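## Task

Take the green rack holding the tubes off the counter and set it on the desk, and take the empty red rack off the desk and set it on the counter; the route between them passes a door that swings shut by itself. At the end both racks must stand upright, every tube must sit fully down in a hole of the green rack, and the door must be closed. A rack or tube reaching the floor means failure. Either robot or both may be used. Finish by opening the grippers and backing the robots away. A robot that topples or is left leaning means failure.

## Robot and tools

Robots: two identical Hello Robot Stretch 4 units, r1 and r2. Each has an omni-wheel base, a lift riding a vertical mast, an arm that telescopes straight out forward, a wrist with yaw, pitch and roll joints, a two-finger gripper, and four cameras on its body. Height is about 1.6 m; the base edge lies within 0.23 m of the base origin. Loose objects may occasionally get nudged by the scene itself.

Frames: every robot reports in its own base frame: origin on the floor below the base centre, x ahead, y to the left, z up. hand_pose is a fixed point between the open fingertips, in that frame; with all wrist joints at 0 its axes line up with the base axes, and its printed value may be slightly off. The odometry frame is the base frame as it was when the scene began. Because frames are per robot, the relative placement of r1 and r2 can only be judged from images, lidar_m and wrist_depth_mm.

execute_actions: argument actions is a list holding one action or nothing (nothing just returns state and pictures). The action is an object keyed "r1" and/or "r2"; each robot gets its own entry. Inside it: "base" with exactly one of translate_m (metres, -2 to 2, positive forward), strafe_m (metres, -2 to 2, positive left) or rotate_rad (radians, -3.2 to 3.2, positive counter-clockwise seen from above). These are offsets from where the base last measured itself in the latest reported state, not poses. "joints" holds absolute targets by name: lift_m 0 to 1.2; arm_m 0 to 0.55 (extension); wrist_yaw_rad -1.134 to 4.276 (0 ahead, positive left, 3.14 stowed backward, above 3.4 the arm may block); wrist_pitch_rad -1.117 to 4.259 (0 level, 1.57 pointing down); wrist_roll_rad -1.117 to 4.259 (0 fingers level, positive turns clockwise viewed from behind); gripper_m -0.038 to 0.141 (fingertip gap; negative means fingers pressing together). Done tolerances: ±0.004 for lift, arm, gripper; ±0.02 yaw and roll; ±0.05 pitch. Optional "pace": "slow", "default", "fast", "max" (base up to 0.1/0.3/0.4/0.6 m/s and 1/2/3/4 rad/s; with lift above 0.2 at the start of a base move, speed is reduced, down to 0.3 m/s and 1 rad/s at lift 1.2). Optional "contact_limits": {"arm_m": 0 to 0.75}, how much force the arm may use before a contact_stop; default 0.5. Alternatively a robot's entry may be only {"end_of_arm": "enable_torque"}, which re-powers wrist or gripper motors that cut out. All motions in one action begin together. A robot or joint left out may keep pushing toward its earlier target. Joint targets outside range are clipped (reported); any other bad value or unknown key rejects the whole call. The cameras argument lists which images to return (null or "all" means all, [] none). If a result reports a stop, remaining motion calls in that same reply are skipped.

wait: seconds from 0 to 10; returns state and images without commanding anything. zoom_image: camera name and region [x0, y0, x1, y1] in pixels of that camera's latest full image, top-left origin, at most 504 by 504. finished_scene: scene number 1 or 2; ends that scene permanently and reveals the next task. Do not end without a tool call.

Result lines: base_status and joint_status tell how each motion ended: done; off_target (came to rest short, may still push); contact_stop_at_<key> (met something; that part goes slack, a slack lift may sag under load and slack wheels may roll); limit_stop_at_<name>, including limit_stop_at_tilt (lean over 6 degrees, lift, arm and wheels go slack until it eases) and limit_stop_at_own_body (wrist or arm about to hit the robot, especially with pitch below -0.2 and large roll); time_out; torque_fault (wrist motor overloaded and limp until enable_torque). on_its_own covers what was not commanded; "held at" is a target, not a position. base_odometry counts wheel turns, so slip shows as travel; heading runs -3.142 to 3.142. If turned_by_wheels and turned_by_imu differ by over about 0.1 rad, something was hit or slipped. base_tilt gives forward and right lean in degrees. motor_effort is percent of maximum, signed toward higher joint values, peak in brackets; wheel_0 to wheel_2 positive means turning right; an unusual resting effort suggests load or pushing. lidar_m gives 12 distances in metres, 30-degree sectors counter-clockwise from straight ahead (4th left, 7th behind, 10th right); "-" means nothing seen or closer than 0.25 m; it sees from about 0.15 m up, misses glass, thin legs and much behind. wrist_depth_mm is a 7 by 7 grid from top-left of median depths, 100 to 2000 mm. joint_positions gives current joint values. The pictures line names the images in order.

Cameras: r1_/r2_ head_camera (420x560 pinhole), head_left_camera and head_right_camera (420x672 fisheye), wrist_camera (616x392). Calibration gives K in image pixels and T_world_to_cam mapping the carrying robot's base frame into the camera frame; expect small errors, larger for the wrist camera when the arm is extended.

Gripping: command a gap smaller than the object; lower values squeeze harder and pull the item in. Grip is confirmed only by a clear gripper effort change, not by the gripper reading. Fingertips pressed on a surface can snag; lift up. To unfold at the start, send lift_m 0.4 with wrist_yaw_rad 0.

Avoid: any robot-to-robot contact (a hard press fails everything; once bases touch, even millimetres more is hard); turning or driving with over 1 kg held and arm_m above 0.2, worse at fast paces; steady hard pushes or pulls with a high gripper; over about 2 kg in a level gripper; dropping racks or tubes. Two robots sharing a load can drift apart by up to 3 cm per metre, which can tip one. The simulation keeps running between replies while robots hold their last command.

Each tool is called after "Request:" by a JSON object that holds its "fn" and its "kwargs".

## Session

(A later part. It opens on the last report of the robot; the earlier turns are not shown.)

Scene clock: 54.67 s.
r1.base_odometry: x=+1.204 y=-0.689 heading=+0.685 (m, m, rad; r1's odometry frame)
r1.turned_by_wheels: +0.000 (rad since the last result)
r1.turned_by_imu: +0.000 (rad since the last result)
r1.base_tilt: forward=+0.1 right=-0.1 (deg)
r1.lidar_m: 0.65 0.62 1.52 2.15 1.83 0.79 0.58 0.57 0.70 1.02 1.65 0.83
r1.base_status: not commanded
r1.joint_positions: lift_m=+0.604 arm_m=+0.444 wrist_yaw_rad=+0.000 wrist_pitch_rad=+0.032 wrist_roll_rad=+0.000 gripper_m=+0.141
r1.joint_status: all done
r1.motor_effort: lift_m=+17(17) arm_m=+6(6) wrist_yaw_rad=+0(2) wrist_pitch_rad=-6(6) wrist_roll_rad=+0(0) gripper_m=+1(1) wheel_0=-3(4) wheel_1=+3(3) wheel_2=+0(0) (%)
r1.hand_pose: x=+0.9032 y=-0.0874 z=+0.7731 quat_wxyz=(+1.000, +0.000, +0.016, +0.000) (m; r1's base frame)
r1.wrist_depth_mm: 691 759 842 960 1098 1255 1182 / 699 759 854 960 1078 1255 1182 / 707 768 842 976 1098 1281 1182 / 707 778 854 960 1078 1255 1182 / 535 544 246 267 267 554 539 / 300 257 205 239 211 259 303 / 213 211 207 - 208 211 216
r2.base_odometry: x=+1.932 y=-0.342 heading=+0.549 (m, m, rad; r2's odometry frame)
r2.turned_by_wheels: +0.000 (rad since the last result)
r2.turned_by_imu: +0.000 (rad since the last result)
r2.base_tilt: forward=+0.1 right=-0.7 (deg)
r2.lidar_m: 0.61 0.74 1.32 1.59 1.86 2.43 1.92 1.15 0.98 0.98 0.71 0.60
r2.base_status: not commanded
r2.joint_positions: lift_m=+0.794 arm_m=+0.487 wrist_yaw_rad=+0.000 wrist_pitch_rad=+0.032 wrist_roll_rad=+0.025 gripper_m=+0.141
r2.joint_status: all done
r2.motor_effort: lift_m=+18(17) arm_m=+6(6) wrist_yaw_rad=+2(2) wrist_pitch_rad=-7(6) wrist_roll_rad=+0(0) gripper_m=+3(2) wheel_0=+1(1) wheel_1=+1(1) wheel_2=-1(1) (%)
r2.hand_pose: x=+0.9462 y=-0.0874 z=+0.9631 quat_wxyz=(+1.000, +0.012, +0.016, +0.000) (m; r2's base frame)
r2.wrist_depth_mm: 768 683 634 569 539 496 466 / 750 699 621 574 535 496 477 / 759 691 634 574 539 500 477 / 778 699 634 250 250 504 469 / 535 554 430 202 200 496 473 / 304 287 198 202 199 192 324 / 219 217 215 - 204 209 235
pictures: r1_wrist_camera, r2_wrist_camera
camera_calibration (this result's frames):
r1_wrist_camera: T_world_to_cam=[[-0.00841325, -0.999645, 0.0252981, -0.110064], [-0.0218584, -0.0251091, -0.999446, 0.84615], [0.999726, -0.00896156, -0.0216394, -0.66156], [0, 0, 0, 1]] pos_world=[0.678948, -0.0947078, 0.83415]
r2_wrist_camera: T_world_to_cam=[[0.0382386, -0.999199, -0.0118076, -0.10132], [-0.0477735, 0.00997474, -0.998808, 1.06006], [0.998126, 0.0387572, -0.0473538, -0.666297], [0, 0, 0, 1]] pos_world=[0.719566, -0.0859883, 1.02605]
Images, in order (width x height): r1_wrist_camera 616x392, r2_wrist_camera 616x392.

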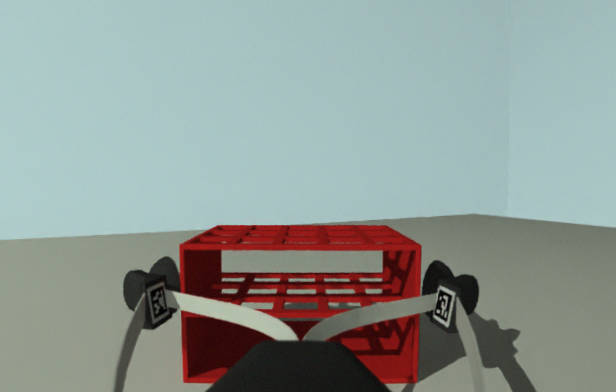

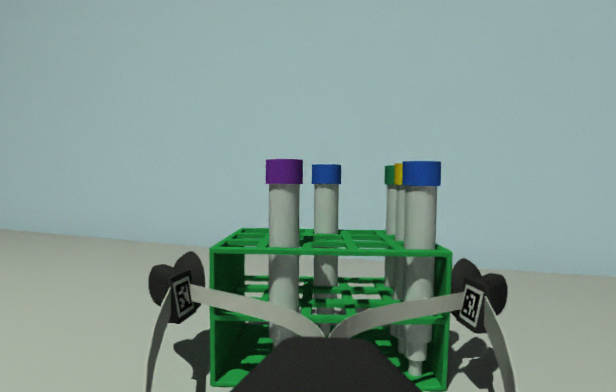

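Request:
{"fn": "execute_actions", "kwargs": {"actions": [{"r1":{"joints":{"gripper_m":0.078}},"r2":{"joints":{"gripper_m":0.068}}}], "cameras": ["r1_wrist_camera","r2_wrist_camera"]}}

Request:
{"fn": "execute_actions", "kwargs": {"actions": [{"r1":{"joints":{"lift_m":0.64}},"r2":{"joints":{"lift_m":0.825},"pace":"slow"}}], "cameras": ["r1_wrist_camera","r2_wrist_camera","r1_head_left_camera","r1_head_right_camera","r2_head_right_camera"]}}

Scene clock: 58.87 s.
r1.base_odometry: x=+1.204 y=-0.689 heading=+0.685 (m, m, rad; r1's odometry frame)
r1.turned_by_wheels: +0.000 (rad since the last result)
r1.turned_by_imu: +0.000 (rad since the last result)
r1.base_tilt: forward=+0.1 right=+0.0 (deg)
r1.lidar_m: 0.65 0.62 1.51 2.15 1.85 0.79 0.58 0.57 0.71 1.02 1.65 0.82
r1.base_status: not commanded
r1.joint_positions: lift_m=+0.604 arm_m=+0.444 wrist_yaw_rad=+0.000 wrist_pitch_rad=+0.033 wrist_roll_rad=+0.000 gripper_m=+0.078
r1.joint_status: all done
r1.motor_effort: lift_m=+17(17) arm_m=+6(6) wrist_yaw_rad=-1(1) wrist_pitch_rad=-8(7) wrist_roll_rad=+1(1) gripper_m=-23(25) wheel_0=-3(3) wheel_1=+3(3) wheel_2=+0(0) (%)
r1.hand_pose: x=+0.9032 y=-0.0874 z=+0.7730 quat_wxyz=(+1.000, +0.000, +0.016, +0.000) (m; r1's base frame)
r1.wrist_depth_mm: 691 759 842 946 1078 1255 1160 / 699 768 854 960 1098 1281 1182 / 707 778 854 946 1078 1281 1160 / 707 778 866 960 1078 1255 1160 / 535 539 231 255 243 544 539 / 297 180 204 236 195 258 300 / 206 209 193 - 194 211 213
r2.base_odometry: x=+1.932 y=-0.342 heading=+0.549 (m, m, rad; r2's odometry frame)
r2.turned_by_wheels: +0.000 (rad since the last result)
r2.turned_by_imu: +0.001 (rad since the last result)
r2.base_tilt: forward=+0.1 right=-0.6 (deg)
r2.lidar_m: 0.62 0.71 1.32 1.58 1.87 2.45 1.93 1.15 0.98 0.97 0.71 0.62
r2.base_status: not commanded
r2.joint_positions: lift_m=+0.794 arm_m=+0.487 wrist_yaw_rad=+0.000 wrist_pitch_rad=+0.033 wrist_roll_rad=+0.025 gripper_m=+0.069
r2.joint_status: all done
r2.motor_effort: lift_m=+18(17) arm_m=+6(6) wrist_yaw_rad=+2(2) wrist_pitch_rad=-8(9) wrist_roll_rad=+0(0) gripper_m=-25(26) wheel_0=+1(1) wheel_1=+1(1) wheel_2=-1(1) (%)
r2.hand_pose: x=+0.9462 y=-0.0874 z=+0.9630 quat_wxyz=(+1.000, +0.012, +0.016, +0.000) (m; r2's base frame)
r2.wrist_depth_mm: 750 683 627 580 530 496 466 / 759 691 627 585 530 504 466 / 750 699 627 580 544 500 477 / 778 699 640 235 214 504 473 / 530 549 258 190 214 496 469 / 301 262 187 191 187 178 322 / 216 215 206 - 185 220 206
pictures: r1_wrist_camera, r2_wrist_camera
camera_calibration (this result's frames):
r1_wrist_camera: T_world_to_cam=[[-0.00839996, -0.999645, 0.0253028, -0.110076], [-0.022378, -0.0251095, -0.999434, 0.846461], [0.999714, -0.00896144, -0.0221592, -0.661157], [0, 0, 0, 1]] pos_world=[0.678985, -0.0947078, 0.834116]
r2_wrist_camera: T_world_to_cam=[[0.0382321, -0.999199, -0.0118299, -0.101294], [-0.048362, 0.00997444, -0.99878, 1.06042], [0.998098, 0.0387575, -0.0479419, -0.665724], [0, 0, 0, 1]] pos_world=[0.719614, -0.0859883, 1.02601]
Images, in order (width x height): r1_wrist_camera 616x392, r2_wrist_camera 616x392.

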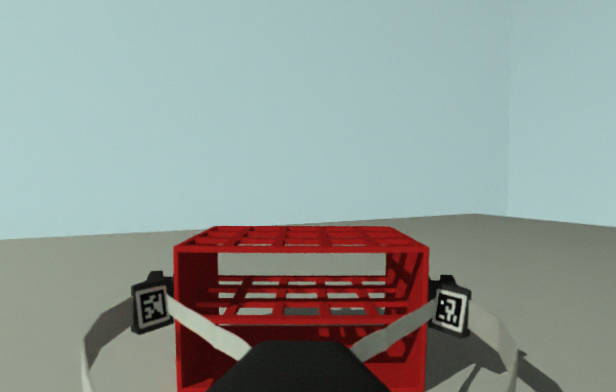

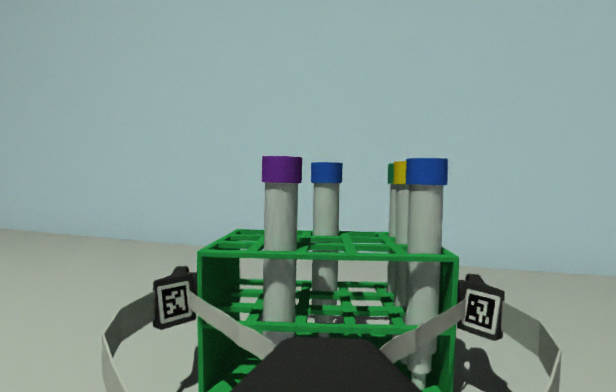

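Scene clock: 59.93 s.
r1.base_odometry: x=+1.204 y=-0.689 heading=+0.685 (m, m, rad; r1's odometry frame)
r1.turned_by_wheels: +0.000 (rad since the last result)
r1.turned_by_imu: +0.000 (rad since the last result)
r1.base_tilt: forward=+0.1 right=+0.0 (deg)
r1.lidar_m: 0.64 0.62 1.53 2.14 1.83 0.78 0.59 0.57 0.70 1.01 1.67 0.84
r1.base_status: not commanded
r1.joint_positions: lift_m=+0.640 arm_m=+0.444 wrist_yaw_rad=+0.000 wrist_pitch_rad=+0.033 wrist_roll_rad=+0.000 gripper_m=+0.078
r1.joint_status: all done
r1.motor_effort: lift_m=+22(24) arm_m=+6(6) wrist_yaw_rad=-2(0) wrist_pitch_rad=-9(8) wrist_roll_rad=+0(0) gripper_m=-22(23) wheel_0=-3(4) wheel_1=+3(3) wheel_2=+0(0) (%)
r1.hand_pose: x=+0.9032 y=-0.0874 z=+0.8085 quat_wxyz=(+1.000, +0.000, +0.017, +0.000) (m; r1's base frame)
r1.wrist_depth_mm: 691 759 842 960 1078 1255 1138 / 699 768 831 946 1078 1255 1160 / 699 768 866 960 1098 1255 1160 / 699 778 854 960 1098 1255 1182 / 691 707 231 254 244 723 707 / 392 181 204 238 195 343 397 / 272 278 193 - 195 277 283
r2.base_odometry: x=+1.932 y=-0.342 heading=+0.549 (m, m, rad; r2's odometry frame)
r2.turned_by_wheels: +0.000 (rad since the last result)
r2.turned_by_imu: +0.000 (rad since the last result)
r2.base_tilt: forward=+0.2 right=-0.5 (deg)
r2.lidar_m: 0.61 0.72 1.34 1.58 1.88 2.44 1.94 1.15 0.98 0.97 0.71 0.62
r2.base_status: not commanded
r2.joint_positions: lift_m=+0.825 arm_m=+0.487 wrist_yaw_rad=+0.000 wrist_pitch_rad=+0.034 wrist_roll_rad=+0.025 gripper_m=+0.069
r2.joint_status: all done
r2.motor_effort: lift_m=+24(23) arm_m=+6(6) wrist_yaw_rad=+2(2) wrist_pitch_rad=-10(10) wrist_roll_rad=+0(0) gripper_m=-24(28) wheel_0=+1(1) wheel_1=+1(1) wheel_2=-1(1) (%)
r2.hand_pose: x=+0.9462 y=-0.0874 z=+0.9932 quat_wxyz=(+1.000, +0.012, +0.017, +0.000) (m; r2's base frame)
r2.wrist_depth_mm: 759 676 627 580 535 500 462 / 750 691 621 580 539 500 469 / 768 699 627 574 535 500 473 / 768 691 640 236 236 504 477 / 676 676 549 193 216 500 477 / 384 330 188 204 187 178 410 / 277 274 213 - 185 279 262
pictures: r1_head_left_camera, r1_head_right_camera, r1_wrist_camera, r2_head_right_camera, r2_wrist_camera
camera_calibration (this result's frames):
r1_wrist_camera: T_world_to_cam=[[-0.00839055, -0.999645, 0.0253059, -0.110985], [-0.0227481, -0.0251095, -0.999426, 0.882261], [0.999706, -0.00896139, -0.0225293, -0.660064], [0, 0, 0, 1]] pos_world=[0.679008, -0.0947078, 0.869692]
r2_wrist_camera: T_world_to_cam=[[0.0382254, -0.999199, -0.0118513, -0.100908], [-0.048922, 0.00997446, -0.998753, 1.09115], [0.998071, 0.0387576, -0.0485015, -0.663687], [0, 0, 0, 1]] pos_world=[0.719645, -0.0859883, 1.0564]
Images, in order (width x height): r1_head_left_camera 420x672, r1_head_right_camera 420x672, r1_wrist_camera 616x392, r2_head_right_camera 420x672, r2_wrist_camera 616x392.

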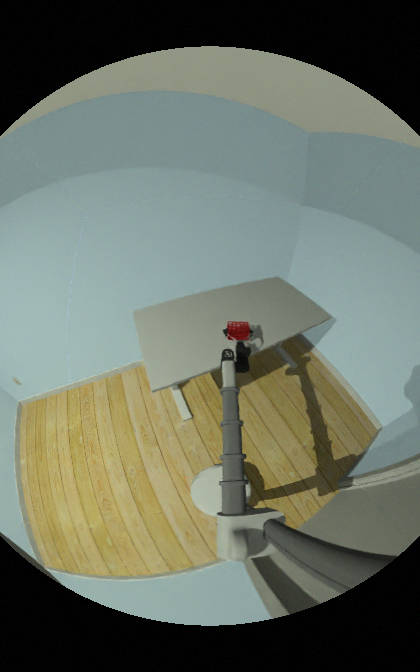

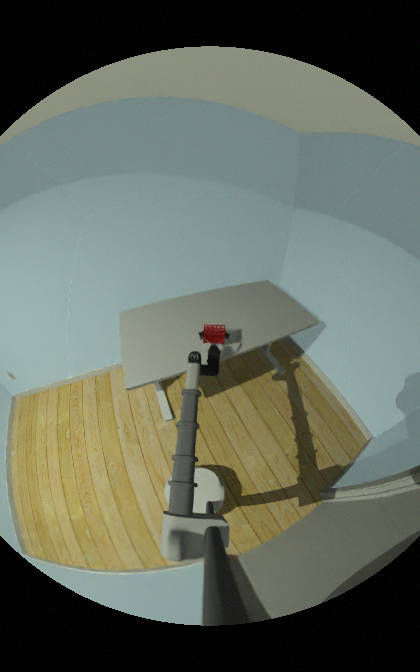

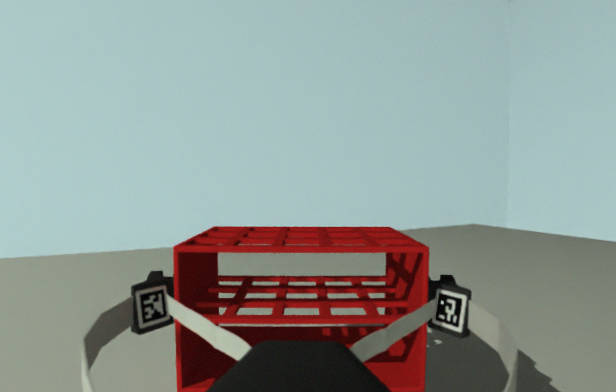

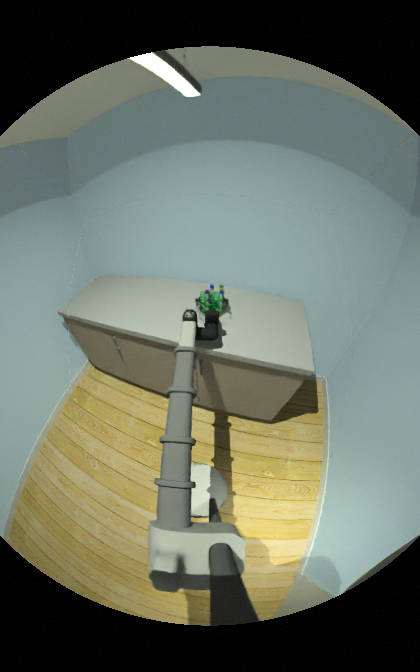

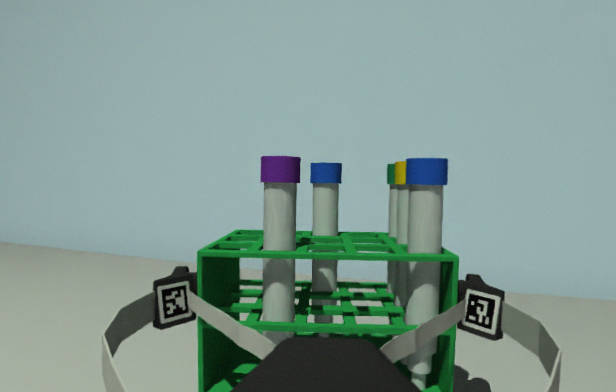

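Request:
{"fn": "execute_actions", "kwargs": {"actions": [{"r1":{"base":{"rotate_rad":0.42},"joints":{"arm_m":0.0,"lift_m":0.68},"pace":"default"},"r2":{"joints":{"arm_m":0.0}}}], "cameras": ["r1_head_left_camera","r1_head_right_camera"]}}

Scene clock: 80.73 s.
r1.base_odometry: x=+1.204 y=-0.689 heading=+1.105 (m, m, rad; r1's odometry frame)
r1.turned_by_wheels: +0.420 (rad since the last result)
r1.turned_by_imu: +0.429 (rad since the last result)
r1.base_tilt: forward=+0.0 right=+0.0 (deg)
r1.lidar_m: 0.44 1.47 1.97 2.09 0.87 0.62 0.56 0.68 0.91 1.66 0.93 0.64
r1.base_status: done
r1.joint_positions: lift_m=+0.680 arm_m=+0.001 wrist_yaw_rad=+0.000 wrist_pitch_rad=+0.033 wrist_roll_rad=+0.000 gripper_m=+0.078
r1.joint_status: all done
r1.motor_effort: lift_m=+22(24) arm_m=-5(6) wrist_yaw_rad=-1(5) wrist_pitch_rad=-9(10) wrist_roll_rad=+1(0) gripper_m=-23(22) wheel_0=+0(9) wheel_1=-1(8) wheel_2=-1(9) (%)
r1.hand_pose: x=+0.4602 y=-0.0875 z=+0.8484 quat_wxyz=(+1.000, +0.000, +0.017, +0.000) (m; r1's base frame)
r1.wrist_depth_mm: 1138 1138 1182 1182 1182 1182 1205 / 1118 1138 1160 1182 1205 1205 1255 / 1160 1160 1182 1182 1182 1205 1229 / 1138 1160 1182 1182 1205 1229 1255 / 1160 1182 231 256 245 931 931 / 1205 180 204 237 195 442 517 / 1160 399 193 - 194 415 1255
r2.base_odometry: x=+1.932 y=-0.342 heading=+0.549 (m, m, rad; r2's odometry frame)
r2.turned_by_wheels: +0.000 (rad since the last result)
r2.turned_by_imu: +0.002 (rad since the last result)
r2.base_tilt: forward=+0.0 right=-0.6 (deg)
r2.lidar_m: 0.40 0.74 1.31 1.57 1.87 2.44 1.94 1.15 0.98 0.98 0.74 0.40
r2.base_status: not commanded
r2.joint_positions: lift_m=+0.825 arm_m=+0.001 wrist_yaw_rad=+0.000 wrist_pitch_rad=+0.034 wrist_roll_rad=+0.025 gripper_m=+0.069
r2.joint_status: all done
r2.motor_effort: lift_m=+24(24) arm_m=-6(7) wrist_yaw_rad=+3(1) wrist_pitch_rad=-11(11) wrist_roll_rad=+0(0) gripper_m=-22(26) wheel_0=+1(1) wheel_1=+1(1) wheel_2=-1(1) (%)
r2.hand_pose: x=+0.4605 y=-0.0875 z=+0.9931 quat_wxyz=(+1.000, +0.012, +0.017, +0.000) (m; r2's base frame)
r2.wrist_depth_mm: 1366 1229 1160 1060 960 917 854 / 1397 1281 1160 1060 991 917 842 / 1397 1255 1182 1060 991 931 866 / 1397 1281 1160 236 236 904 878 / 683 715 564 227 216 750 768 / 574 488 187 205 187 177 415 / 580 521 213 - 185 362 336
pictures: r1_head_left_camera, r1_head_right_camera
Images, in order (width x height): r1_head_left_camera 420x672, r1_head_right_camera 420x672.

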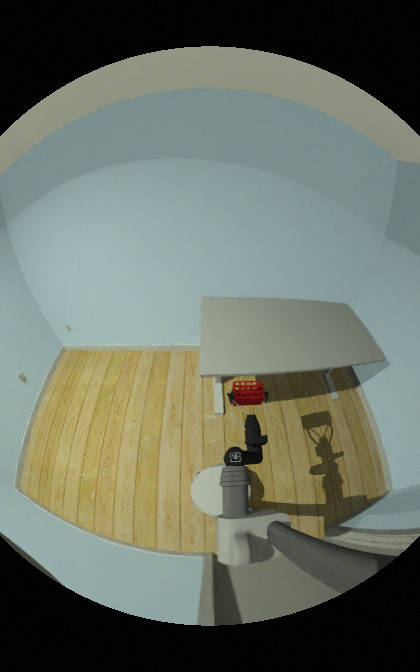

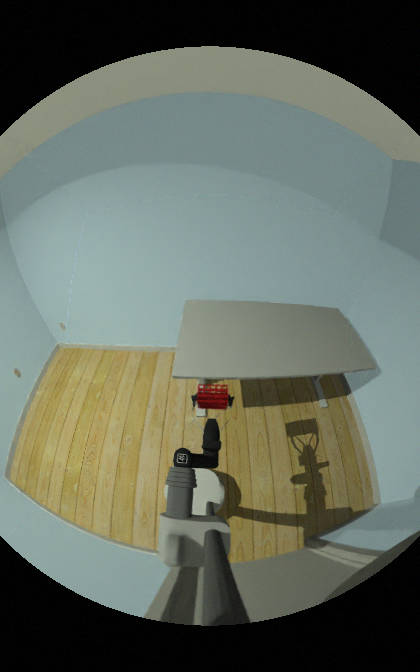

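Request:
{"fn": "execute_actions", "kwargs": {"actions": [{"r1":{"base":{"strafe_m":-0.28}},"r2":{"base":{"rotate_rad":-2.48},"joints":{"gripper_m":0.064},"pace":"slow"}}], "cameras": ["r1_head_left_camera"]}}

Request:
{"fn": "execute_actions", "kwargs": {"actions": [{"r1":{"base":{"translate_m":-0.33}},"r2":{"base":{"strafe_m":-0.5}}}], "cameras": ["r1_head_left_camera","r2_head_right_camera","r2_head_camera","r2_wrist_camera"]}}

Scene clock: 92.23 s.
r1.base_odometry: x=+1.454 y=-0.815 heading=+1.105 (m, m, rad; r1's odometry frame)
r1.turned_by_wheels: +0.000 (rad since the last result)
r1.turned_by_imu: +0.001 (rad since the last result)
r1.base_tilt: forward=+0.1 right=+0.0 (deg)
r1.lidar_m: 0.42 0.66 1.98 2.37 0.86 0.66 0.65 0.67 0.79 1.39 0.95 0.67
r1.base_status: done
r1.joint_positions: lift_m=+0.680 arm_m=+0.001 wrist_yaw_rad=+0.000 wrist_pitch_rad=+0.033 wrist_roll_rad=+0.000 gripper_m=+0.078
r1.joint_status: not commanded
r1.motor_effort: lift_m=+21(22) arm_m=-5(5) wrist_yaw_rad=-2(0) wrist_pitch_rad=-9(9) wrist_roll_rad=+0(0) gripper_m=-22(22) wheel_0=+1(10) wheel_1=-1(10) wheel_2=+1(0) (%)
r1.hand_pose: x=+0.4602 y=-0.0874 z=+0.8485 quat_wxyz=(+1.000, +0.000, +0.017, +0.000) (m; r1's base frame)
r1.wrist_depth_mm: 1138 1160 1182 1182 1182 1205 1229 / 1138 1160 1182 1205 1182 1229 1229 / 1138 1160 1205 1205 1205 1229 1255 / 1182 1160 1205 1205 1229 1255 1229 / 1182 904 231 256 245 931 931 / 508 181 204 237 195 439 512 / 402 580 192 - 195 424 1281
r2.base_odometry: x=+1.932 y=-0.342 heading=-1.931 (m, m, rad; r2's odometry frame)
r2.turned_by_wheels: -2.480 (rad since the last result)
r2.turned_by_imu: -2.433 (rad since the last result)
r2.base_tilt: forward=+0.1 right=-0.6 (deg)
r2.lidar_m: 0.41 0.96 1.00 0.68 0.59 0.60 0.80 1.58 1.63 2.10 2.43 0.42
r2.base_status: done
r2.joint_positions: lift_m=+0.825 arm_m=+0.001 wrist_yaw_rad=+0.000 wrist_pitch_rad=+0.034 wrist_roll_rad=+0.025 gripper_m=+0.065
r2.joint_status: all done
r2.motor_effort: lift_m=+24(24) arm_m=-6(6) wrist_yaw_rad=+2(2) wrist_pitch_rad=-11(11) wrist_roll_rad=+0(0) gripper_m=-29(28) wheel_0=+0(4) wheel_1=+0(5) wheel_2=+1(4) (%)
r2.hand_pose: x=+0.4605 y=-0.0874 z=+0.9931 quat_wxyz=(+1.000, +0.012, +0.017, +0.000) (m; r2's base frame)
r2.wrist_depth_mm: 691 768 878 1008 1229 1537 1921 / 707 778 878 1025 1229 1499 1863 / 691 788 878 1025 1205 1537 1863 / 707 788 891 234 234 1537 1921 / 707 798 854 226 216 1537 1921 / 715 181 189 204 186 176 1983 / 715 788 213 - 183 1537 1808
pictures: r1_head_left_camera
Images, in order (width x height): r1_head_left_camera 420x672.

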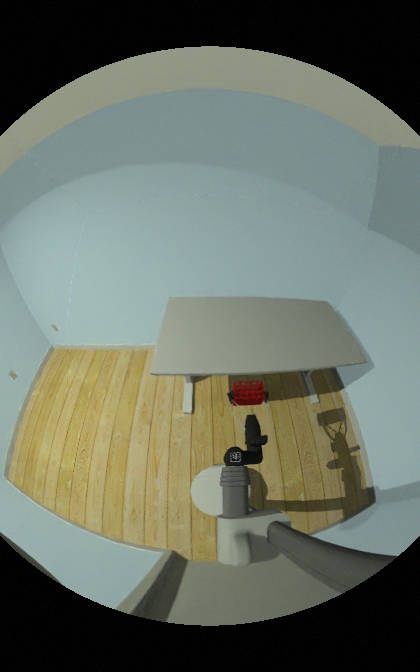

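Scene clock: 95.23 s.
r1.base_odometry: x=+1.305 y=-1.110 heading=+1.105 (m, m, rad; r1's odometry frame)
r1.turned_by_wheels: +0.000 (rad since the last result)
r1.turned_by_imu: +0.000 (rad since the last result)
r1.base_tilt: forward=+0.1 right=+0.0 (deg)
r1.lidar_m: 0.41 1.00 2.42 1.10 0.41 0.34 0.31 0.33 0.44 0.85 1.44 1.02
r1.base_status: done
r1.joint_positions: lift_m=+0.680 arm_m=+0.001 wrist_yaw_rad=+0.000 wrist_pitch_rad=+0.033 wrist_roll_rad=+0.000 gripper_m=+0.078
r1.joint_status: not commanded
r1.motor_effort: lift_m=+21(21) arm_m=-5(5) wrist_yaw_rad=+0(1) wrist_pitch_rad=-9(9) wrist_roll_rad=+0(0) gripper_m=-22(23) wheel_0=-1(6) wheel_1=-2(7) wheel_2=+1(10) (%)
r1.hand_pose: x=+0.4602 y=-0.0874 z=+0.8485 quat_wxyz=(+1.000, +0.000, +0.017, +0.000) (m; r1's base frame)
r1.wrist_depth_mm: 1430 1464 1499 1537 1537 1537 1576 / 1464 1499 1499 1499 1499 1537 1537 / 1464 1499 1499 1537 1537 1537 1576 / 1499 1537 1499 1537 1537 1576 1576 / 1464 931 231 255 244 931 931 / 1499 181 204 238 195 1576 1537 / 1499 1537 193 - 194 1576 1182
r2.base_odometry: x=+1.464 y=-0.166 heading=-1.931 (m, m, rad; r2's odometry frame)
r2.turned_by_wheels: +0.000 (rad since the last result)
r2.turned_by_imu: +0.002 (rad since the last result)
r2.base_tilt: forward=+0.1 right=-0.5 (deg)
r2.lidar_m: 0.40 1.25 1.30 1.11 0.99 1.03 1.35 1.28 1.33 1.73 2.03 0.40
r2.base_status: done
r2.joint_positions: lift_m=+0.825 arm_m=+0.001 wrist_yaw_rad=+0.000 wrist_pitch_rad=+0.034 wrist_roll_rad=+0.025 gripper_m=+0.065
r2.joint_status: not commanded
r2.motor_effort: lift_m=+24(24) arm_m=-6(6) wrist_yaw_rad=+2(2) wrist_pitch_rad=-12(11) wrist_roll_rad=-1(1) gripper_m=-25(32) wheel_0=-2(7) wheel_1=+1(8) wheel_2=+0(1) (%)
r2.hand_pose: x=+0.4605 y=-0.0874 z=+0.9932 quat_wxyz=(+1.000, +0.012, +0.017, +0.000) (m; r2's base frame)
r2.wrist_depth_mm: 904 1042 1138 1397 1661 1863 1661 / 931 1042 1182 1336 1618 1921 1618 / 931 1025 1182 1366 1576 1863 1618 / 946 1025 1205 234 235 1921 1618 / 960 1060 1160 227 224 1863 1618 / 946 181 189 204 186 175 1618 / 946 1078 211 - 183 1863 1576
pictures: r1_head_left_camera, r2_head_camera, r2_head_right_camera, r2_wrist_camera
camera_calibration (this result's frames):
r2_wrist_camera: T_world_to_cam=[[0.0381367, -0.999202, -0.0118589, -0.0823191], [-0.0493467, 0.00996992, -0.998732, 1.0675], [0.998053, 0.0386735, -0.0489271, -0.178504], [0, 0, 0, 1]] pos_world=[0.233973, -0.085993, 1.05644]
Images, in order (width x height): r1_head_left_camera 420x672, r2_head_camera 420x560, r2_head_right_camera 420x672, r2_wrist_camera 616x392.

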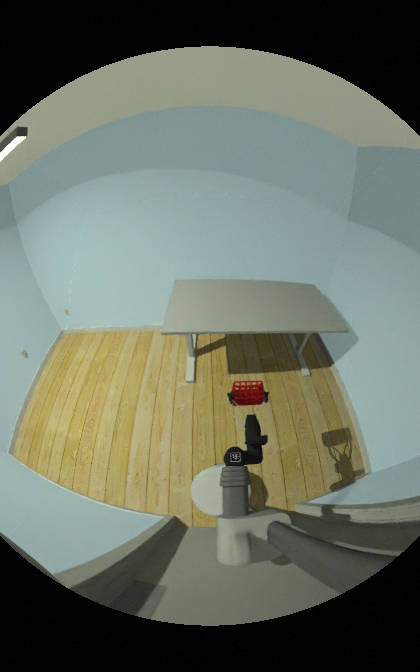

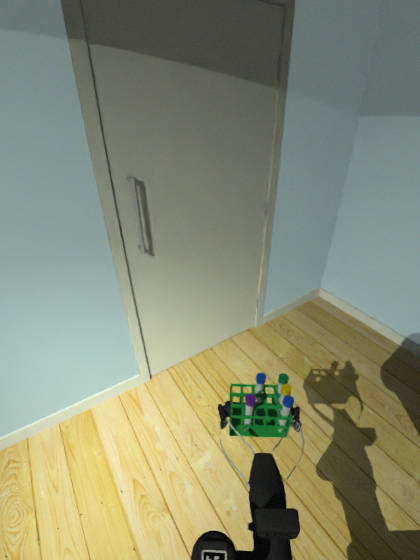

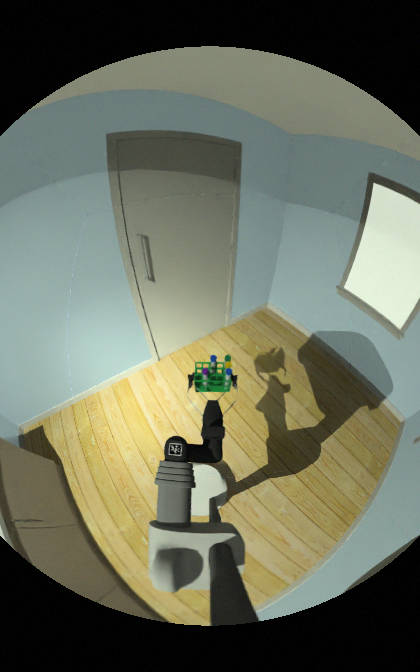

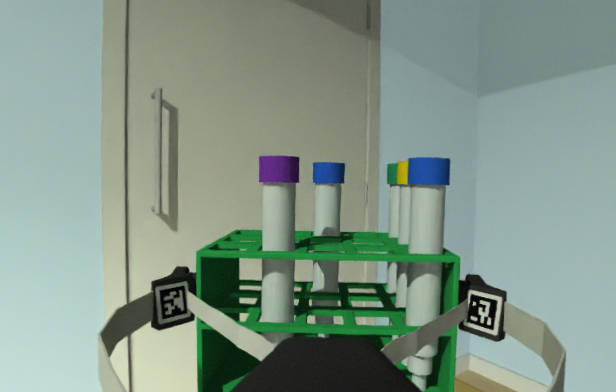

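Request:
{"fn": "execute_actions", "kwargs": {"actions": [{"r1":{"base":{"strafe_m":-0.07}}}], "cameras": []}}

Request:
{"fn": "execute_actions", "kwargs": {"actions": [{"r1":{"base":{"translate_m":-0.85},"pace":"slow"}}], "cameras": ["r1_head_left_camera","r2_head_right_camera"]}}

Scene clock: 101.50 s.
r1.base_odometry: x=+1.368 y=-1.141 heading=+1.105 (m, m, rad; r1's odometry frame)
r1.turned_by_wheels: +0.000 (rad since the last result)
r1.turned_by_imu: +0.001 (rad since the last result)
r1.base_tilt: forward=+0.0 right=+0.0 (deg)
r1.lidar_m: 0.43 1.00 2.44 1.10 0.46 0.34 0.31 0.33 0.45 0.81 1.36 1.02
r1.base_status: done
r1.joint_positions: lift_m=+0.680 arm_m=+0.001 wrist_yaw_rad=+0.000 wrist_pitch_rad=+0.033 wrist_roll_rad=+0.000 gripper_m=+0.078
r1.joint_status: not commanded
r1.motor_effort: lift_m=+21(21) arm_m=-5(5) wrist_yaw_rad=-1(1) wrist_pitch_rad=-9(9) wrist_roll_rad=+0(1) gripper_m=-22(23) wheel_0=+1(8) wheel_1=+1(10) wheel_2=+0(2) (%)
r1.hand_pose: x=+0.4602 y=-0.0874 z=+0.8485 quat_wxyz=(+1.000, +0.000, +0.017, +0.000) (m; r1's base frame)
r1.wrist_depth_mm: 1464 1464 1499 1499 1499 1537 1537 / 1464 1499 1499 1499 1576 1499 1576 / 1464 1499 1499 1499 1576 1618 1576 / 1499 1499 1499 1537 1576 1499 1537 / 1464 931 231 256 245 931 917 / 1499 181 204 238 195 1618 1464 / 1499 1537 193 - 194 1618 1464
r2.base_odometry: x=+1.464 y=-0.166 heading=-1.931 (m, m, rad; r2's odometry frame)
r2.turned_by_wheels: +0.000 (rad since the last result)
r2.turned_by_imu: +0.002 (rad since the last result)
r2.base_tilt: forward=+0.1 right=-0.6 (deg)
r2.lidar_m: 0.38 1.26 1.28 1.12 1.01 1.04 1.38 1.30 1.34 1.72 2.03 0.39
r2.base_status: not commanded
r2.joint_positions: lift_m=+0.825 arm_m=+0.001 wrist_yaw_rad=+0.000 wrist_pitch_rad=+0.034 wrist_roll_rad=+0.025 gripper_m=+0.065
r2.joint_status: not commanded
r2.motor_effort: lift_m=+24(24) arm_m=-6(6) wrist_yaw_rad=+2(3) wrist_pitch_rad=-11(11) wrist_roll_rad=+0(0) gripper_m=-27(27) wheel_0=-2(2) wheel_1=+1(1) wheel_2=+0(0) (%)
r2.hand_pose: x=+0.4605 y=-0.0874 z=+0.9932 quat_wxyz=(+1.000, +0.012, +0.017, +0.000) (m; r2's base frame)
r2.wrist_depth_mm: 917 1042 1160 1366 1576 1808 1661 / 946 1078 1205 1397 1618 1921 1618 / 946 1008 1182 1397 1576 1863 1576 / 946 1025 1205 235 234 1921 1618 / 931 1060 1118 226 221 1921 1661 / 946 181 189 204 186 176 1576 / 946 1060 211 - 183 1863 1576
pictures: none
No camera images: the call's "cameras" was empty. Leave "cameras" out to get every camera's image.

action 0: r1: "base": translate_m = -0.85 would last too long for one action: at the pace "slow" translate_m can be at most 0.766 in either direction: name a faster pace, or command the rest in another action

Request:
{"fn": "execute_actions", "kwargs": {"actions": [{"r1":{"base":{"translate_m":-0.76},"pace":"slow"}}], "cameras": ["r1_head_left_camera","r2_head_right_camera"]}}

Scene clock: 111.93 s.
r1.base_odometry: x=+1.027 y=-1.820 heading=+1.105 (m, m, rad; r1's odometry frame)
r1.turned_by_wheels: +0.000 (rad since the last result)
r1.turned_by_imu: +0.001 (rad since the last result)
r1.base_tilt: forward=+0.0 right=+0.0 (deg)
r1.lidar_m: 0.44 0.55 0.55 1.38 1.03 0.67 0.31 0.25 - 0.25 0.29 0.74
r1.base_status: done
r1.joint_positions: lift_m=+0.680 arm_m=+0.001 wrist_yaw_rad=+0.000 wrist_pitch_rad=+0.033 wrist_roll_rad=+0.000 gripper_m=+0.078
r1.joint_status: not commanded
r1.motor_effort: lift_m=+21(21) arm_m=-5(5) wrist_yaw_rad=+0(3) wrist_pitch_rad=-9(9) wrist_roll_rad=+0(0) gripper_m=-23(23) wheel_0=-3(10) wheel_1=-4(10) wheel_2=+4(14) (%)
r1.hand_pose: x=+0.4601 y=-0.0874 z=+0.8485 quat_wxyz=(+1.000, +0.000, +0.017, +0.000) (m; r1's base frame)
r1.wrist_depth_mm: - - - - - - 1618 / - - - - - - 1661 / - - - - - - 1618 / - - - - - - 1618 / - - 231 256 245 1921 1661 / - 181 204 237 195 1921 1618 / 1661 1756 193 - 195 1756 1618
r2.base_odometry: x=+1.464 y=-0.166 heading=-1.931 (m, m, rad; r2's odometry frame)
r2.turned_by_wheels: +0.000 (rad since the last result)
r2.turned_by_imu: +0.003 (rad since the last result)
r2.base_tilt: forward=+0.1 right=-0.6 (deg)
r2.lidar_m: 0.40 1.25 1.28 1.11 1.02 1.03 1.36 1.29 1.34 1.73 2.02 0.42
r2.base_status: not commanded
r2.joint_positions: lift_m=+0.825 arm_m=+0.001 wrist_yaw_rad=+0.000 wrist_pitch_rad=+0.034 wrist_roll_rad=+0.025 gripper_m=+0.065
r2.joint_status: not commanded
r2.motor_effort: lift_m=+24(24) arm_m=-6(6) wrist_yaw_rad=+2(2) wrist_pitch_rad=-12(11) wrist_roll_rad=+0(0) gripper_m=-27(26) wheel_0=-2(2) wheel_1=+1(1) wheel_2=+0(0) (%)
r2.hand_pose: x=+0.4605 y=-0.0874 z=+0.9932 quat_wxyz=(+1.000, +0.012, +0.017, +0.000) (m; r2's base frame)
r2.wrist_depth_mm: 917 - - - 842 1863 1618 / 917 - - - 854 1756 1618 / 946 - - - 854 1808 1661 / 946 - - 234 235 1863 1618 / 946 - 1308 227 225 1808 1661 / 946 181 189 204 186 176 1618 / 946 1863 211 - 183 1808 1576
pictures: r1_head_left_camera, r2_head_right_camera
Images, in order (width x height): r1_head_left_camera 420x672, r2_head_right_camera 420x672.

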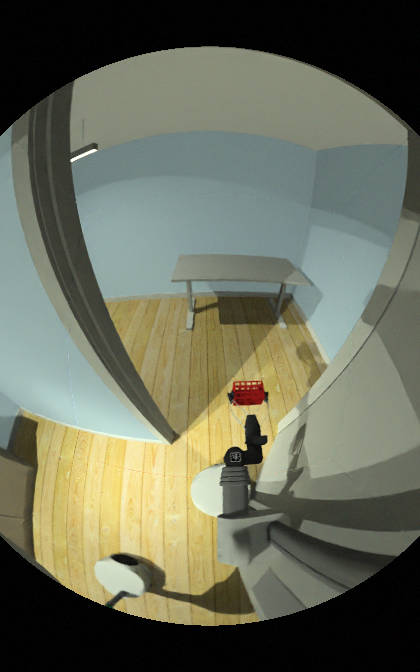

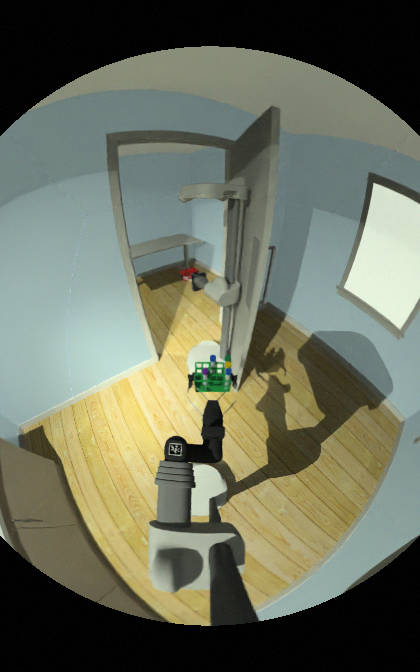

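Request:
{"fn": "execute_actions", "kwargs": {"actions": [{"r1":{"base":{"translate_m":-0.1},"joints":{"wrist_yaw_rad":0.3},"pace":"slow"}}], "cameras": []}}

Request:
{"fn": "execute_actions", "kwargs": {"actions": [{"r1":{"base":{"strafe_m":-0.28},"pace":"slow"}}], "cameras": ["r1_head_right_camera","r2_head_right_camera"]}}

Scene clock: 118.60 s.
r1.base_odometry: x=+0.982 y=-1.909 heading=+1.105 (m, m, rad; r1's odometry frame)
r1.turned_by_wheels: +0.000 (rad since the last result)
r1.turned_by_imu: +0.001 (rad since the last result)
r1.base_tilt: forward=+0.1 right=+0.0 (deg)
r1.lidar_m: 0.44 0.61 0.67 1.68 0.91 0.58 2.13 0.25 - 0.25 0.28 0.62
r1.base_status: done
r1.joint_positions: lift_m=+0.680 arm_m=+0.001 wrist_yaw_rad=+0.300 wrist_pitch_rad=+0.033 wrist_roll_rad=+0.000 gripper_m=+0.078
r1.joint_status: all done
r1.motor_effort: lift_m=+20(21) arm_m=-5(5) wrist_yaw_rad=+0(8) wrist_pitch_rad=-8(8) wrist_roll_rad=+0(0) gripper_m=-23(23) wheel_0=-2(4) wheel_1=-3(6) wheel_2=+5(8) (%)
r1.hand_pose: x=+0.4731 y=+0.0016 z=+0.8485 quat_wxyz=(+0.989, -0.003, +0.016, +0.149) (m; r1's base frame)
r1.wrist_depth_mm: - - - - - - - / - - - - - - - / - - - - - - - / - - - - - - - / - - 232 256 245 - - / - 181 204 237 195 - - / 449 1708 193 - 193 1756 1708
r2.base_odometry: x=+1.464 y=-0.166 heading=-1.931 (m, m, rad; r2's odometry frame)
r2.turned_by_wheels: +0.000 (rad since the last result)
r2.turned_by_imu: +0.001 (rad since the last result)
r2.base_tilt: forward=+0.1 right=-0.6 (deg)
r2.lidar_m: 0.41 1.26 1.28 1.11 1.00 1.03 1.38 1.29 1.31 1.72 2.02 0.43
r2.base_status: not commanded
r2.joint_positions: lift_m=+0.825 arm_m=+0.001 wrist_yaw_rad=+0.000 wrist_pitch_rad=+0.034 wrist_roll_rad=+0.025 gripper_m=+0.065
r2.joint_status: not commanded
r2.motor_effort: lift_m=+24(24) arm_m=-6(6) wrist_yaw_rad=+2(2) wrist_pitch_rad=-11(11) wrist_roll_rad=-1(1) gripper_m=-26(25) wheel_0=-2(2) wheel_1=+1(1) wheel_2=+0(0) (%)
r2.hand_pose: x=+0.4605 y=-0.0874 z=+0.9932 quat_wxyz=(+1.000, +0.012, +0.017, +0.000) (m; r2's base frame)
r2.wrist_depth_mm: 904 - - - 904 707 1618 / 904 - - - 891 699 1618 / 946 - - - 831 707 1576 / 946 - - 235 235 699 1661 / 931 - - 227 225 661 1618 / 946 181 189 204 186 176 1618 / 931 1863 211 - 183 676 1576
pictures: none
No camera images: the call's "cameras" was empty. Leave "cameras" out to get every camera's image.

Scene clock: 122.53 s.
r1.base_odometry: x=+1.232 y=-2.035 heading=+1.105 (m, m, rad; r1's odometry frame)
r1.turned_by_wheels: +0.000 (rad since the last result)
r1.turned_by_imu: +0.000 (rad since the last result)
r1.base_tilt: forward=+0.1 right=+0.0 (deg)
r1.lidar_m: 0.43 1.89 0.80 1.73 0.79 1.10 2.10 0.28 0.25 - 0.25 0.28
r1.base_status: done
r1.joint_positions: lift_m=+0.680 arm_m=+0.001 wrist_yaw_rad=+0.300 wrist_pitch_rad=+0.033 wrist_roll_rad=+0.000 gripper_m=+0.078
r1.joint_status: not commanded
r1.motor_effort: lift_m=+21(20) arm_m=-5(5) wrist_yaw_rad=+1(0) wrist_pitch_rad=-9(8) wrist_roll_rad=+0(0) gripper_m=-22(23) wheel_0=+4(10) wheel_1=-5(9) wheel_2=+1(3) (%)
r1.hand_pose: x=+0.4731 y=+0.0016 z=+0.8485 quat_wxyz=(+0.989, -0.003, +0.016, +0.149) (m; r1's base frame)
r1.wrist_depth_mm: - - - - - - - / - - - - - - - / - - - - - - - / - - - - - - - / - - 231 255 245 - - / - 180 204 237 195 1708 - / 1756 1708 192 - 194 1708 1708
r2.base_odometry: x=+1.464 y=-0.166 heading=-1.931 (m, m, rad; r2's odometry frame)
r2.turned_by_wheels: +0.000 (rad since the last result)
r2.turned_by_imu: +0.001 (rad since the last result)
r2.base_tilt: forward=+0.0 right=-0.5 (deg)
r2.lidar_m: 0.41 1.26 1.28 1.11 1.00 1.04 1.35 1.29 1.31 1.71 2.03 0.42
r2.base_status: not commanded
r2.joint_positions: lift_m=+0.825 arm_m=+0.001 wrist_yaw_rad=+0.000 wrist_pitch_rad=+0.034 wrist_roll_rad=+0.025 gripper_m=+0.065
r2.joint_status: not commanded
r2.motor_effort: lift_m=+24(24) arm_m=-6(6) wrist_yaw_rad=+2(2) wrist_pitch_rad=-11(11) wrist_roll_rad=+0(0) gripper_m=-32(28) wheel_0=-2(2) wheel_1=+1(1) wheel_2=+0(0) (%)
r2.hand_pose: x=+0.4605 y=-0.0874 z=+0.9932 quat_wxyz=(+1.000, +0.012, +0.017, +0.000) (m; r2's base frame)
r2.wrist_depth_mm: 931 - - - 1308 960 854 / 917 - - - 1281 960 854 / 931 - - - 1336 976 866 / 960 - - 236 235 904 866 / 931 - - 226 224 917 878 / 917 181 189 204 185 176 842 / 946 1808 212 - 183 960 831
pictures: r1_head_right_camera, r2_head_right_camera
Images, in order (width x height): r1_head_right_camera 420x672, r2_head_right_camera 420x672.

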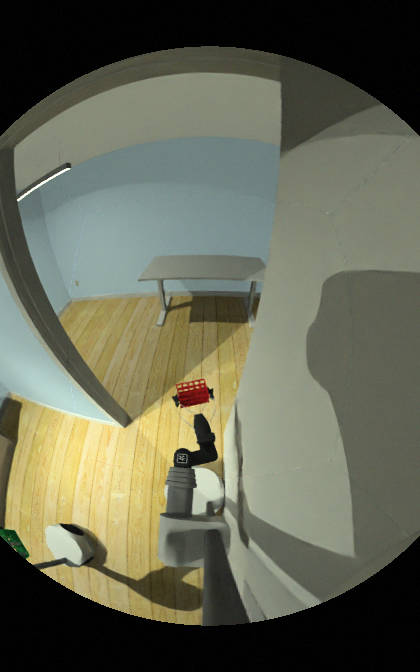

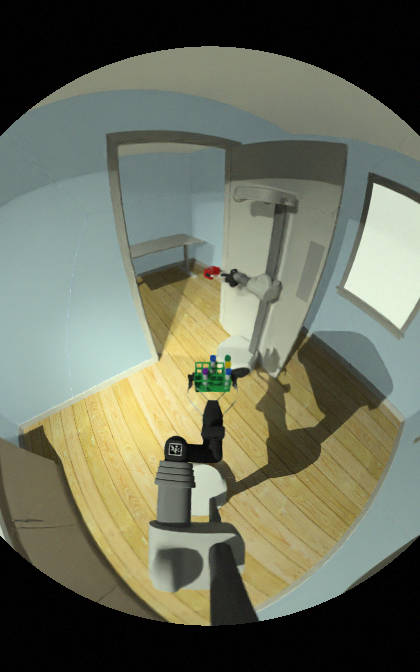

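Request:
{"fn": "execute_actions", "kwargs": {"actions": [{"r1":{"base":{"rotate_rad":3.05},"joints":{"wrist_yaw_rad":0.0},"pace":"slow"}}], "cameras": ["r1_head_left_camera"]}}

Request:
{"fn": "execute_actions", "kwargs": {"actions": [{"r1":{"base":{"translate_m":0.22},"pace":"slow"},"r2":{"base":{"translate_m":0.3},"pace":"slow"}}], "cameras": ["r1_head_left_camera","r2_head_right_camera","r2_head_camera"]}}

Scene clock: 129.70 s.
r1.base_odometry: x=+1.232 y=-2.034 heading=-2.129 (m, m, rad; r1's odometry frame)
r1.turned_by_wheels: +3.049 (rad since the last result)
r1.turned_by_imu: +3.109 (rad since the last result)
r1.base_tilt: forward=+0.1 right=+0.0 (deg)
r1.lidar_m: 0.43 0.31 0.25 - 0.25 0.27 1.83 1.86 0.82 1.34 0.77 0.74
r1.base_status: done
r1.joint_positions: lift_m=+0.680 arm_m=+0.001 wrist_yaw_rad=+0.000 wrist_pitch_rad=+0.033 wrist_roll_rad=+0.000 gripper_m=+0.078
r1.joint_status: all done
r1.motor_effort: lift_m=+21(21) arm_m=-4(5) wrist_yaw_rad=-2(3) wrist_pitch_rad=-9(9) wrist_roll_rad=+1(0) gripper_m=-23(23) wheel_0=-5(9) wheel_1=-2(10) wheel_2=-4(8) (%)
r1.hand_pose: x=+0.4600 y=-0.0874 z=+0.8485 quat_wxyz=(+1.000, +0.000, +0.017, +0.000) (m; r1's base frame)
r1.wrist_depth_mm: 1708 1756 1808 1863 1983 - - / 1661 1708 1808 1863 1921 - - / 1708 1756 1808 1921 1921 - - / 1708 1756 1808 1921 1921 - - / 1756 1808 232 255 245 - - / 1756 181 204 238 196 - - / 1708 1708 193 - 195 1756 1756
r2.base_odometry: x=+1.464 y=-0.166 heading=-1.931 (m, m, rad; r2's odometry frame)
r2.turned_by_wheels: +0.000 (rad since the last result)
r2.turned_by_imu: +0.002 (rad since the last result)
r2.base_tilt: forward=+0.1 right=-0.6 (deg)
r2.lidar_m: 0.40 1.25 1.29 1.10 1.00 1.03 1.35 1.29 1.31 1.70 2.03 0.42
r2.base_status: not commanded
r2.joint_positions: lift_m=+0.825 arm_m=+0.001 wrist_yaw_rad=+0.000 wrist_pitch_rad=+0.034 wrist_roll_rad=+0.025 gripper_m=+0.065
r2.joint_status: not commanded
r2.motor_effort: lift_m=+24(24) arm_m=-6(6) wrist_yaw_rad=+2(2) wrist_pitch_rad=-11(11) wrist_roll_rad=+0(0) gripper_m=-26(25) wheel_0=-2(2) wheel_1=+1(1) wheel_2=+0(0) (%)
r2.hand_pose: x=+0.4605 y=-0.0874 z=+0.9932 quat_wxyz=(+1.000, +0.012, +0.017, +0.000) (m; r2's base frame)
r2.wrist_depth_mm: 946 - - - 1098 976 854 / 904 - - - 1255 1042 878 / 931 - - - 1281 1042 866 / 960 - - 235 235 991 866 / 946 - - 227 224 854 891 / 946 181 189 204 185 176 539 / 960 1808 211 - 183 976 500
pictures: r1_head_left_camera
Images, in order (width x height): r1_head_left_camera 420x672.

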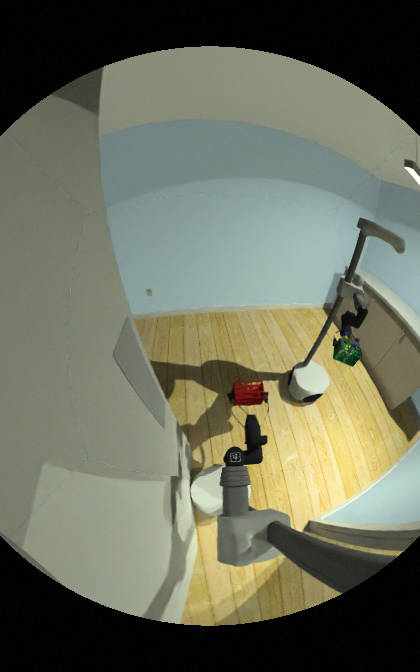

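Scene clock: 134.00 s.
r1.base_odometry: x=+1.115 y=-2.221 heading=-2.129 (m, m, rad; r1's odometry frame)
r1.turned_by_wheels: +0.000 (rad since the last result)
r1.turned_by_imu: +0.001 (rad since the last result)
r1.base_tilt: forward=+0.1 right=+0.0 (deg)
r1.lidar_m: 0.44 1.83 0.25 - 0.25 0.28 0.66 0.99 0.94 0.38 0.40 2.05
r1.base_status: done
r1.joint_positions: lift_m=+0.680 arm_m=+0.001 wrist_yaw_rad=+0.000 wrist_pitch_rad=+0.033 wrist_roll_rad=+0.000 gripper_m=+0.078
r1.joint_status: not commanded
r1.motor_effort: lift_m=+21(21) arm_m=-4(4) wrist_yaw_rad=+0(2) wrist_pitch_rad=-9(9) wrist_roll_rad=+0(0) gripper_m=-23(22) wheel_0=+3(5) wheel_1=+5(6) wheel_2=-4(11) (%)
r1.hand_pose: x=+0.4600 y=-0.0874 z=+0.8485 quat_wxyz=(+1.000, +0.000, +0.017, +0.000) (m; r1's base frame)
r1.wrist_depth_mm: 1464 1537 1576 1661 1661 1708 1808 / 1499 1576 1618 1661 1708 1808 1863 / 1499 1576 1618 1661 1661 1808 1863 / 1499 1537 1618 1661 1756 1808 1808 / 1499 1618 232 255 245 1808 1863 / 1499 181 204 236 195 1756 1921 / 1576 1537 193 - 194 1708 1756
r2.base_odometry: x=+1.358 y=-0.447 heading=-1.931 (m, m, rad; r2's odometry frame)
r2.turned_by_wheels: +0.000 (rad since the last result)
r2.turned_by_imu: +0.001 (rad since the last result)
r2.base_tilt: forward=+0.1 right=-0.6 (deg)
r2.lidar_m: 0.40 1.02 1.04 1.34 1.17 1.19 1.58 1.54 1.58 1.99 0.56 0.40
r2.base_status: done
r2.joint_positions: lift_m=+0.825 arm_m=+0.001 wrist_yaw_rad=+0.000 wrist_pitch_rad=+0.034 wrist_roll_rad=+0.025 gripper_m=+0.065
r2.joint_status: not commanded
r2.motor_effort: lift_m=+24(24) arm_m=-6(6) wrist_yaw_rad=+2(2) wrist_pitch_rad=-11(12) wrist_roll_rad=+0(0) gripper_m=-28(26) wheel_0=+2(4) wheel_1=+1(3) wheel_2=+0(2) (%)
r2.hand_pose: x=+0.4605 y=-0.0874 z=+0.9932 quat_wxyz=(+1.000, +0.012, +0.017, +0.000) (m; r2's base frame)
r2.wrist_depth_mm: 741 - - - 1098 525 699 / 750 - - - 1078 521 707 / 750 - - - 1098 521 715 / 750 - - 235 235 525 691 / 759 - - 226 224 466 496 / 759 181 189 204 185 176 668 / 750 - 212 - 183 525 683
pictures: r1_head_left_camera, r2_head_camera, r2_head_right_camera
Images, in order (width x height): r1_head_left_camera 420x672, r2_head_camera 420x560, r2_head_right_camera 420x672.

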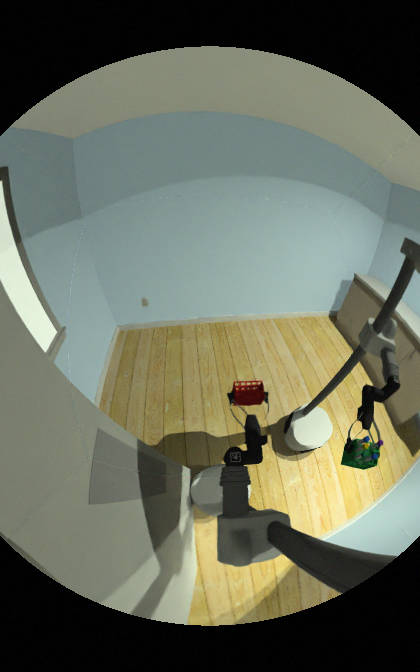

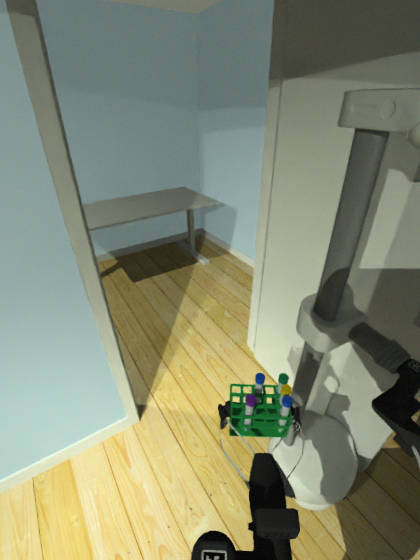

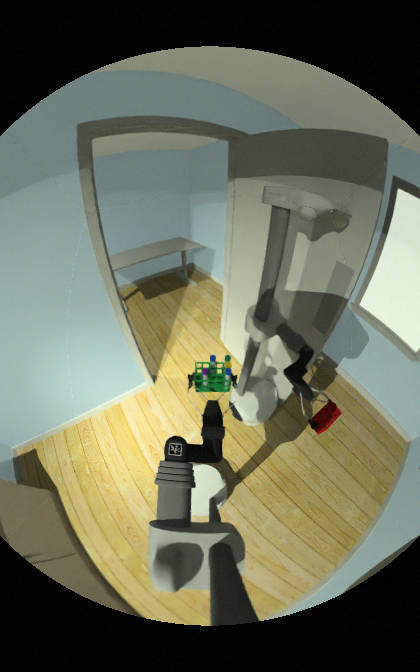

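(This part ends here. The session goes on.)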